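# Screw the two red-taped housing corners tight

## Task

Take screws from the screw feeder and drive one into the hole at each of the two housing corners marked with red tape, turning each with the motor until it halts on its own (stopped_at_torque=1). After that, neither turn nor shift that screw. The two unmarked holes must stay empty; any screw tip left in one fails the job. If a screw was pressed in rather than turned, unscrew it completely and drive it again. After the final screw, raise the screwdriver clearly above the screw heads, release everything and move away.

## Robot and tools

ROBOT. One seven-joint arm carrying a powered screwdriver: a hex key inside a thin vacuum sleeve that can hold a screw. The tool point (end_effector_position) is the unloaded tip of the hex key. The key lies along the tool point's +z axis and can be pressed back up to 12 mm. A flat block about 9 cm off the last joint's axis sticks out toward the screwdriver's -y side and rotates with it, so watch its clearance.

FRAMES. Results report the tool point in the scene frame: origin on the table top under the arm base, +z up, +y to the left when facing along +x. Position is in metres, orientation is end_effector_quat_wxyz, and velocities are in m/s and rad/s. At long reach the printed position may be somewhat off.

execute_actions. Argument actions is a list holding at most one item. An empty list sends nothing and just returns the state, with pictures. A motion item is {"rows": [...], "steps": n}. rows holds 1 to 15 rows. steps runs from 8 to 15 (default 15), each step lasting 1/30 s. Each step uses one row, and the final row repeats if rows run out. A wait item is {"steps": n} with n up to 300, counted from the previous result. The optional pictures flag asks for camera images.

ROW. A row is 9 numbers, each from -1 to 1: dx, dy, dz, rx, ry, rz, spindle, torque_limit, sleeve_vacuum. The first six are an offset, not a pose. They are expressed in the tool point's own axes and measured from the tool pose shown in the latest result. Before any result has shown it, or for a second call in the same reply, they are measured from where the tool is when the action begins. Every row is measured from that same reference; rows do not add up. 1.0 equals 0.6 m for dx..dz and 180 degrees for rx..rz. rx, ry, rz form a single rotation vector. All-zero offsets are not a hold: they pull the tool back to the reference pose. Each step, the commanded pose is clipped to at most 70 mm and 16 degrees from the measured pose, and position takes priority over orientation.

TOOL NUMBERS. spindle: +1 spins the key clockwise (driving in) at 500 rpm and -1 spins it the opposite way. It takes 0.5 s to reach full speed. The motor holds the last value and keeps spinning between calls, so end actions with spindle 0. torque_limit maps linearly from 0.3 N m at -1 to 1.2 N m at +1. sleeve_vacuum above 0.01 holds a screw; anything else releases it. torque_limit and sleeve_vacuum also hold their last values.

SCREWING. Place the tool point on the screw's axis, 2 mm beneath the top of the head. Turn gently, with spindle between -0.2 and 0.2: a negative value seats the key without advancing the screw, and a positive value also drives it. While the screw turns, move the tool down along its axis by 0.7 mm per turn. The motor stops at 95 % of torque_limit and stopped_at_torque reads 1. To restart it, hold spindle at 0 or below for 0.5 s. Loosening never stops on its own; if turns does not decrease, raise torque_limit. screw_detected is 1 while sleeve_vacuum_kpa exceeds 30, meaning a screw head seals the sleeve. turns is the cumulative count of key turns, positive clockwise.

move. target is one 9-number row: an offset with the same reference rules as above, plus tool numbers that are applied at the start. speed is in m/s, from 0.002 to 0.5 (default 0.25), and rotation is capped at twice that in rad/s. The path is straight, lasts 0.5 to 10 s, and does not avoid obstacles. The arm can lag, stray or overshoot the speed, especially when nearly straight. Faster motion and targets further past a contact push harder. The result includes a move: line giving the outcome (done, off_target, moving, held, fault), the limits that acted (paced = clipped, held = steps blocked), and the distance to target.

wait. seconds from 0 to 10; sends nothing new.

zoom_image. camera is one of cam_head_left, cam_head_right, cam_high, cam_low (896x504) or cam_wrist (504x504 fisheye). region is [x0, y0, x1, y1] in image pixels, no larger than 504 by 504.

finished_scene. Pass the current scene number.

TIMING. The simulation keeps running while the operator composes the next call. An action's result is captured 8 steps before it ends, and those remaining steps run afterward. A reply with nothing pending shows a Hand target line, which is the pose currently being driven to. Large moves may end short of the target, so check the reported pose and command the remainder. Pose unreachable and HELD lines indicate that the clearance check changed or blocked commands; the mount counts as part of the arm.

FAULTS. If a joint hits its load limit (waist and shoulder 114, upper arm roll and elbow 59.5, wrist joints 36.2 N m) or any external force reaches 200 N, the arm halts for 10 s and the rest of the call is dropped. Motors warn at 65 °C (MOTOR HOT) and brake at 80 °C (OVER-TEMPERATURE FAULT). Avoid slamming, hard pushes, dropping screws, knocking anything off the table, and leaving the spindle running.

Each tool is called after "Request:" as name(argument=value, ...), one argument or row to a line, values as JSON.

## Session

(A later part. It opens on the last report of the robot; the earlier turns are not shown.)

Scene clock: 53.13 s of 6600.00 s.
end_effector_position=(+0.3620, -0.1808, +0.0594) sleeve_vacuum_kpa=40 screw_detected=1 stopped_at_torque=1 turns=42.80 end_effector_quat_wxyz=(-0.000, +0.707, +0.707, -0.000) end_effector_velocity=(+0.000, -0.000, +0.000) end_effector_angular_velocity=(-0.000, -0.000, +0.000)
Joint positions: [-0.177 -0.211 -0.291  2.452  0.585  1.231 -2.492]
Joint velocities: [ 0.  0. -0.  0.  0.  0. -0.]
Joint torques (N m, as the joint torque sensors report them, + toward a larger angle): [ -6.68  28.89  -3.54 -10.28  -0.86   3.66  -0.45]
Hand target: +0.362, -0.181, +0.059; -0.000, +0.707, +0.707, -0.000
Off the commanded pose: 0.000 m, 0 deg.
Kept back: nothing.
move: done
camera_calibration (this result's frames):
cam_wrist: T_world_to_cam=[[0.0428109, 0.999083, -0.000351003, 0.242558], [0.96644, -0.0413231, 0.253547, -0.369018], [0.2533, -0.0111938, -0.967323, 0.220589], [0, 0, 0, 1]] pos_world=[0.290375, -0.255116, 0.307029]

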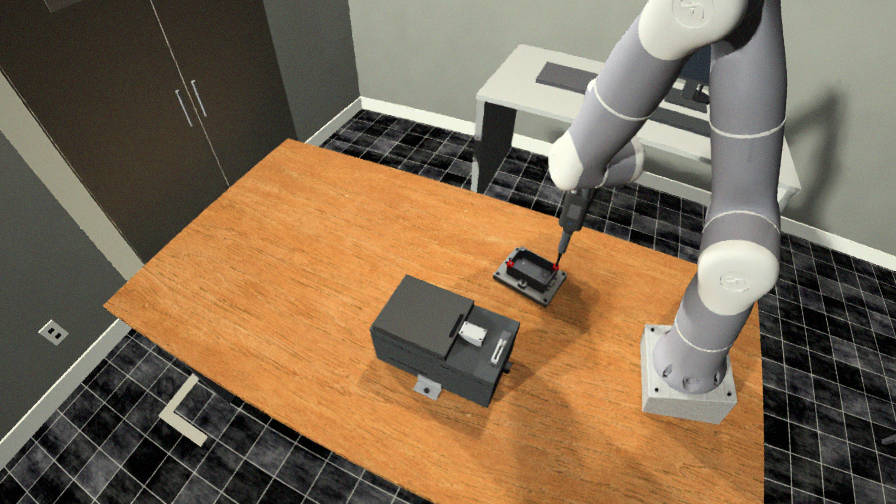

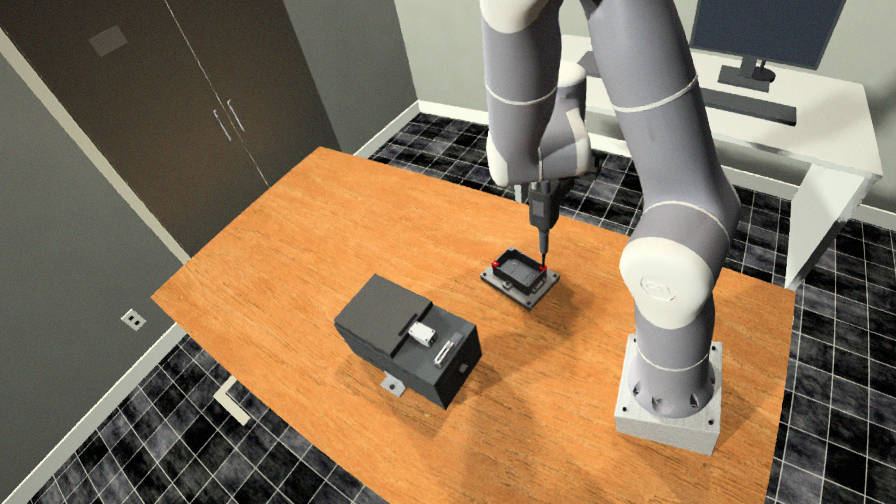

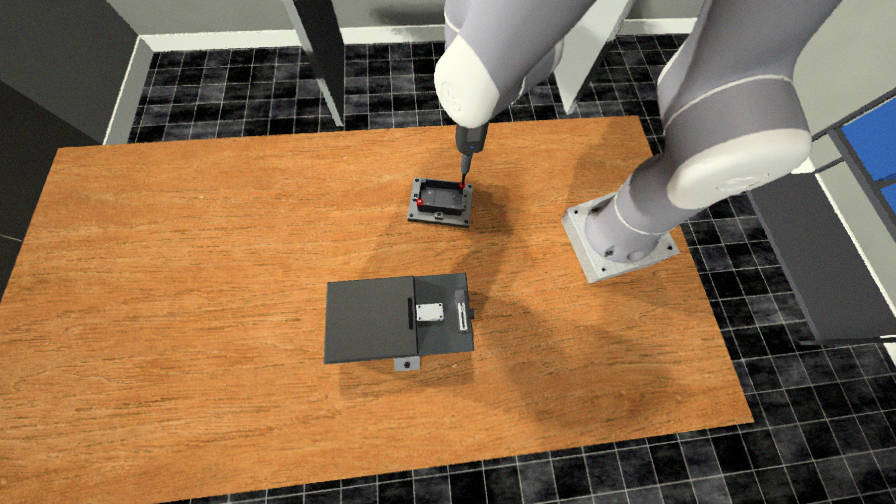

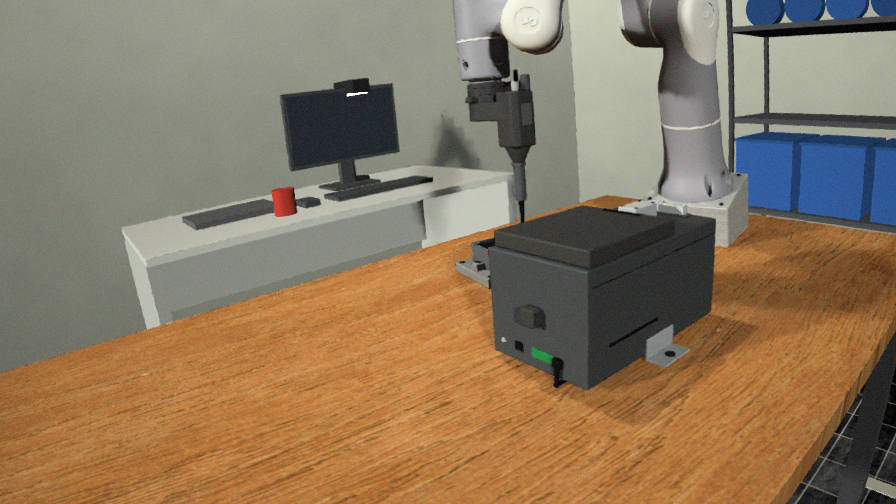

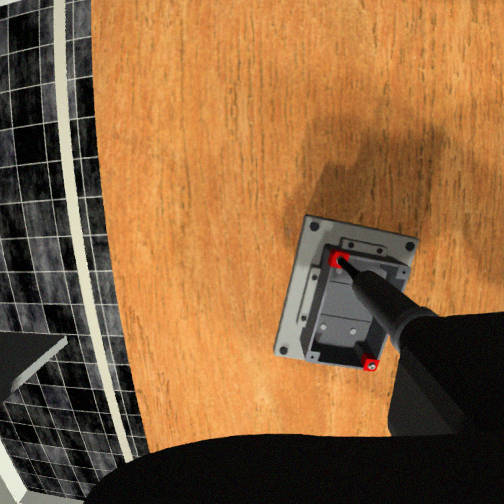

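Request:
move(
  target=[0,0,-0.3,0,0,0,0,0,0],
  speed=0.15,
)

Request:
finished_scene(
  scene=1,
)

Scene clock: 54.93 s of 6600.00 s.
end_effector_position=(+0.3624, -0.1810, +0.2396) sleeve_vacuum_kpa=0 screw_detected=0 stopped_at_torque=1 turns=42.80 end_effector_quat_wxyz=(+0.000, +0.707, +0.707, -0.000) end_effector_velocity=(-0.000, +0.000, -0.000) end_effector_angular_velocity=(+0.000, +0.001, +0.001)
Joint positions: [-0.297  0.404 -0.286  2.462  0.046  0.686 -2.094]
Joint velocities: [ 0.    -0.     0.     0.     0.    -0.001 -0.   ]
Joint torques (N m, as the joint torque sensors report them, + toward a larger angle): [ -5.5   18.28  -0.37 -27.65  -4.01   3.85   0.4 ]
Hand target: +0.362, -0.181, +0.239; +0.000, +0.707, +0.707, -0.001
Off the commanded pose: 0.000 m, 0 deg.
Kept back: nothing.
move: done
camera_calibration (this result's frames):
cam_wrist: T_world_to_cam=[[0.0425918, 0.999092, -0.00132258, 0.243116], [0.966323, -0.0408585, 0.254068, -0.415128], [0.253783, -0.0120993, -0.967185, 0.394421], [0, 0, 0, 1]] pos_world=[0.290695, -0.255084, 0.48727]

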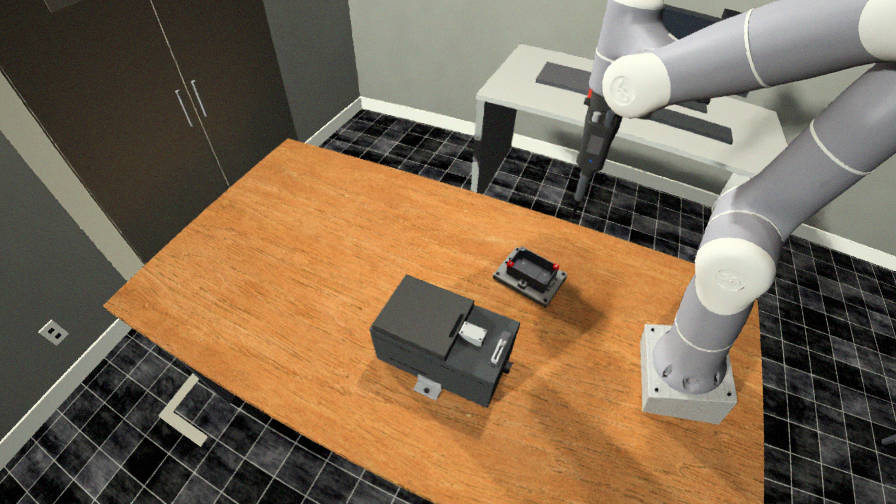

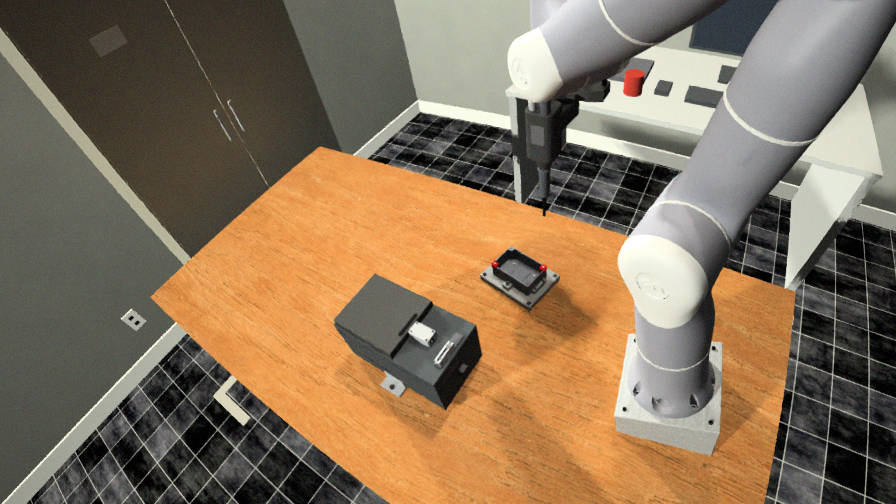

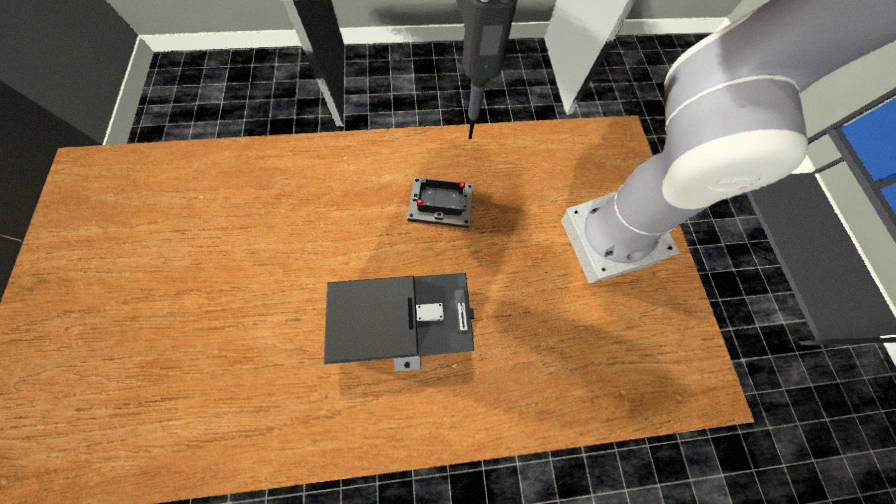

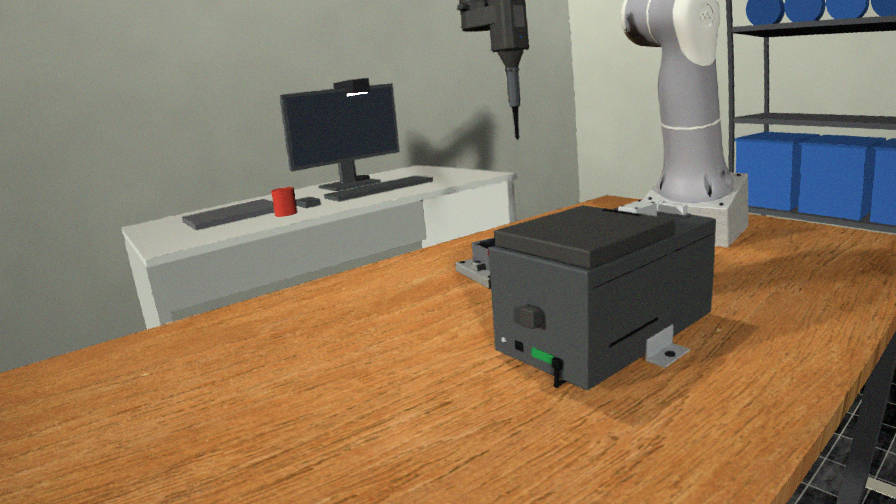

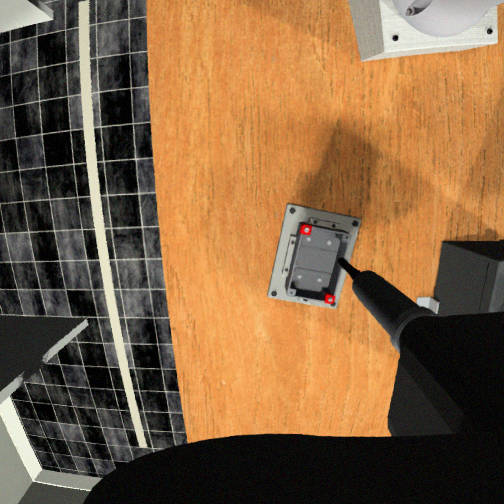

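The scene is finished: the task was done.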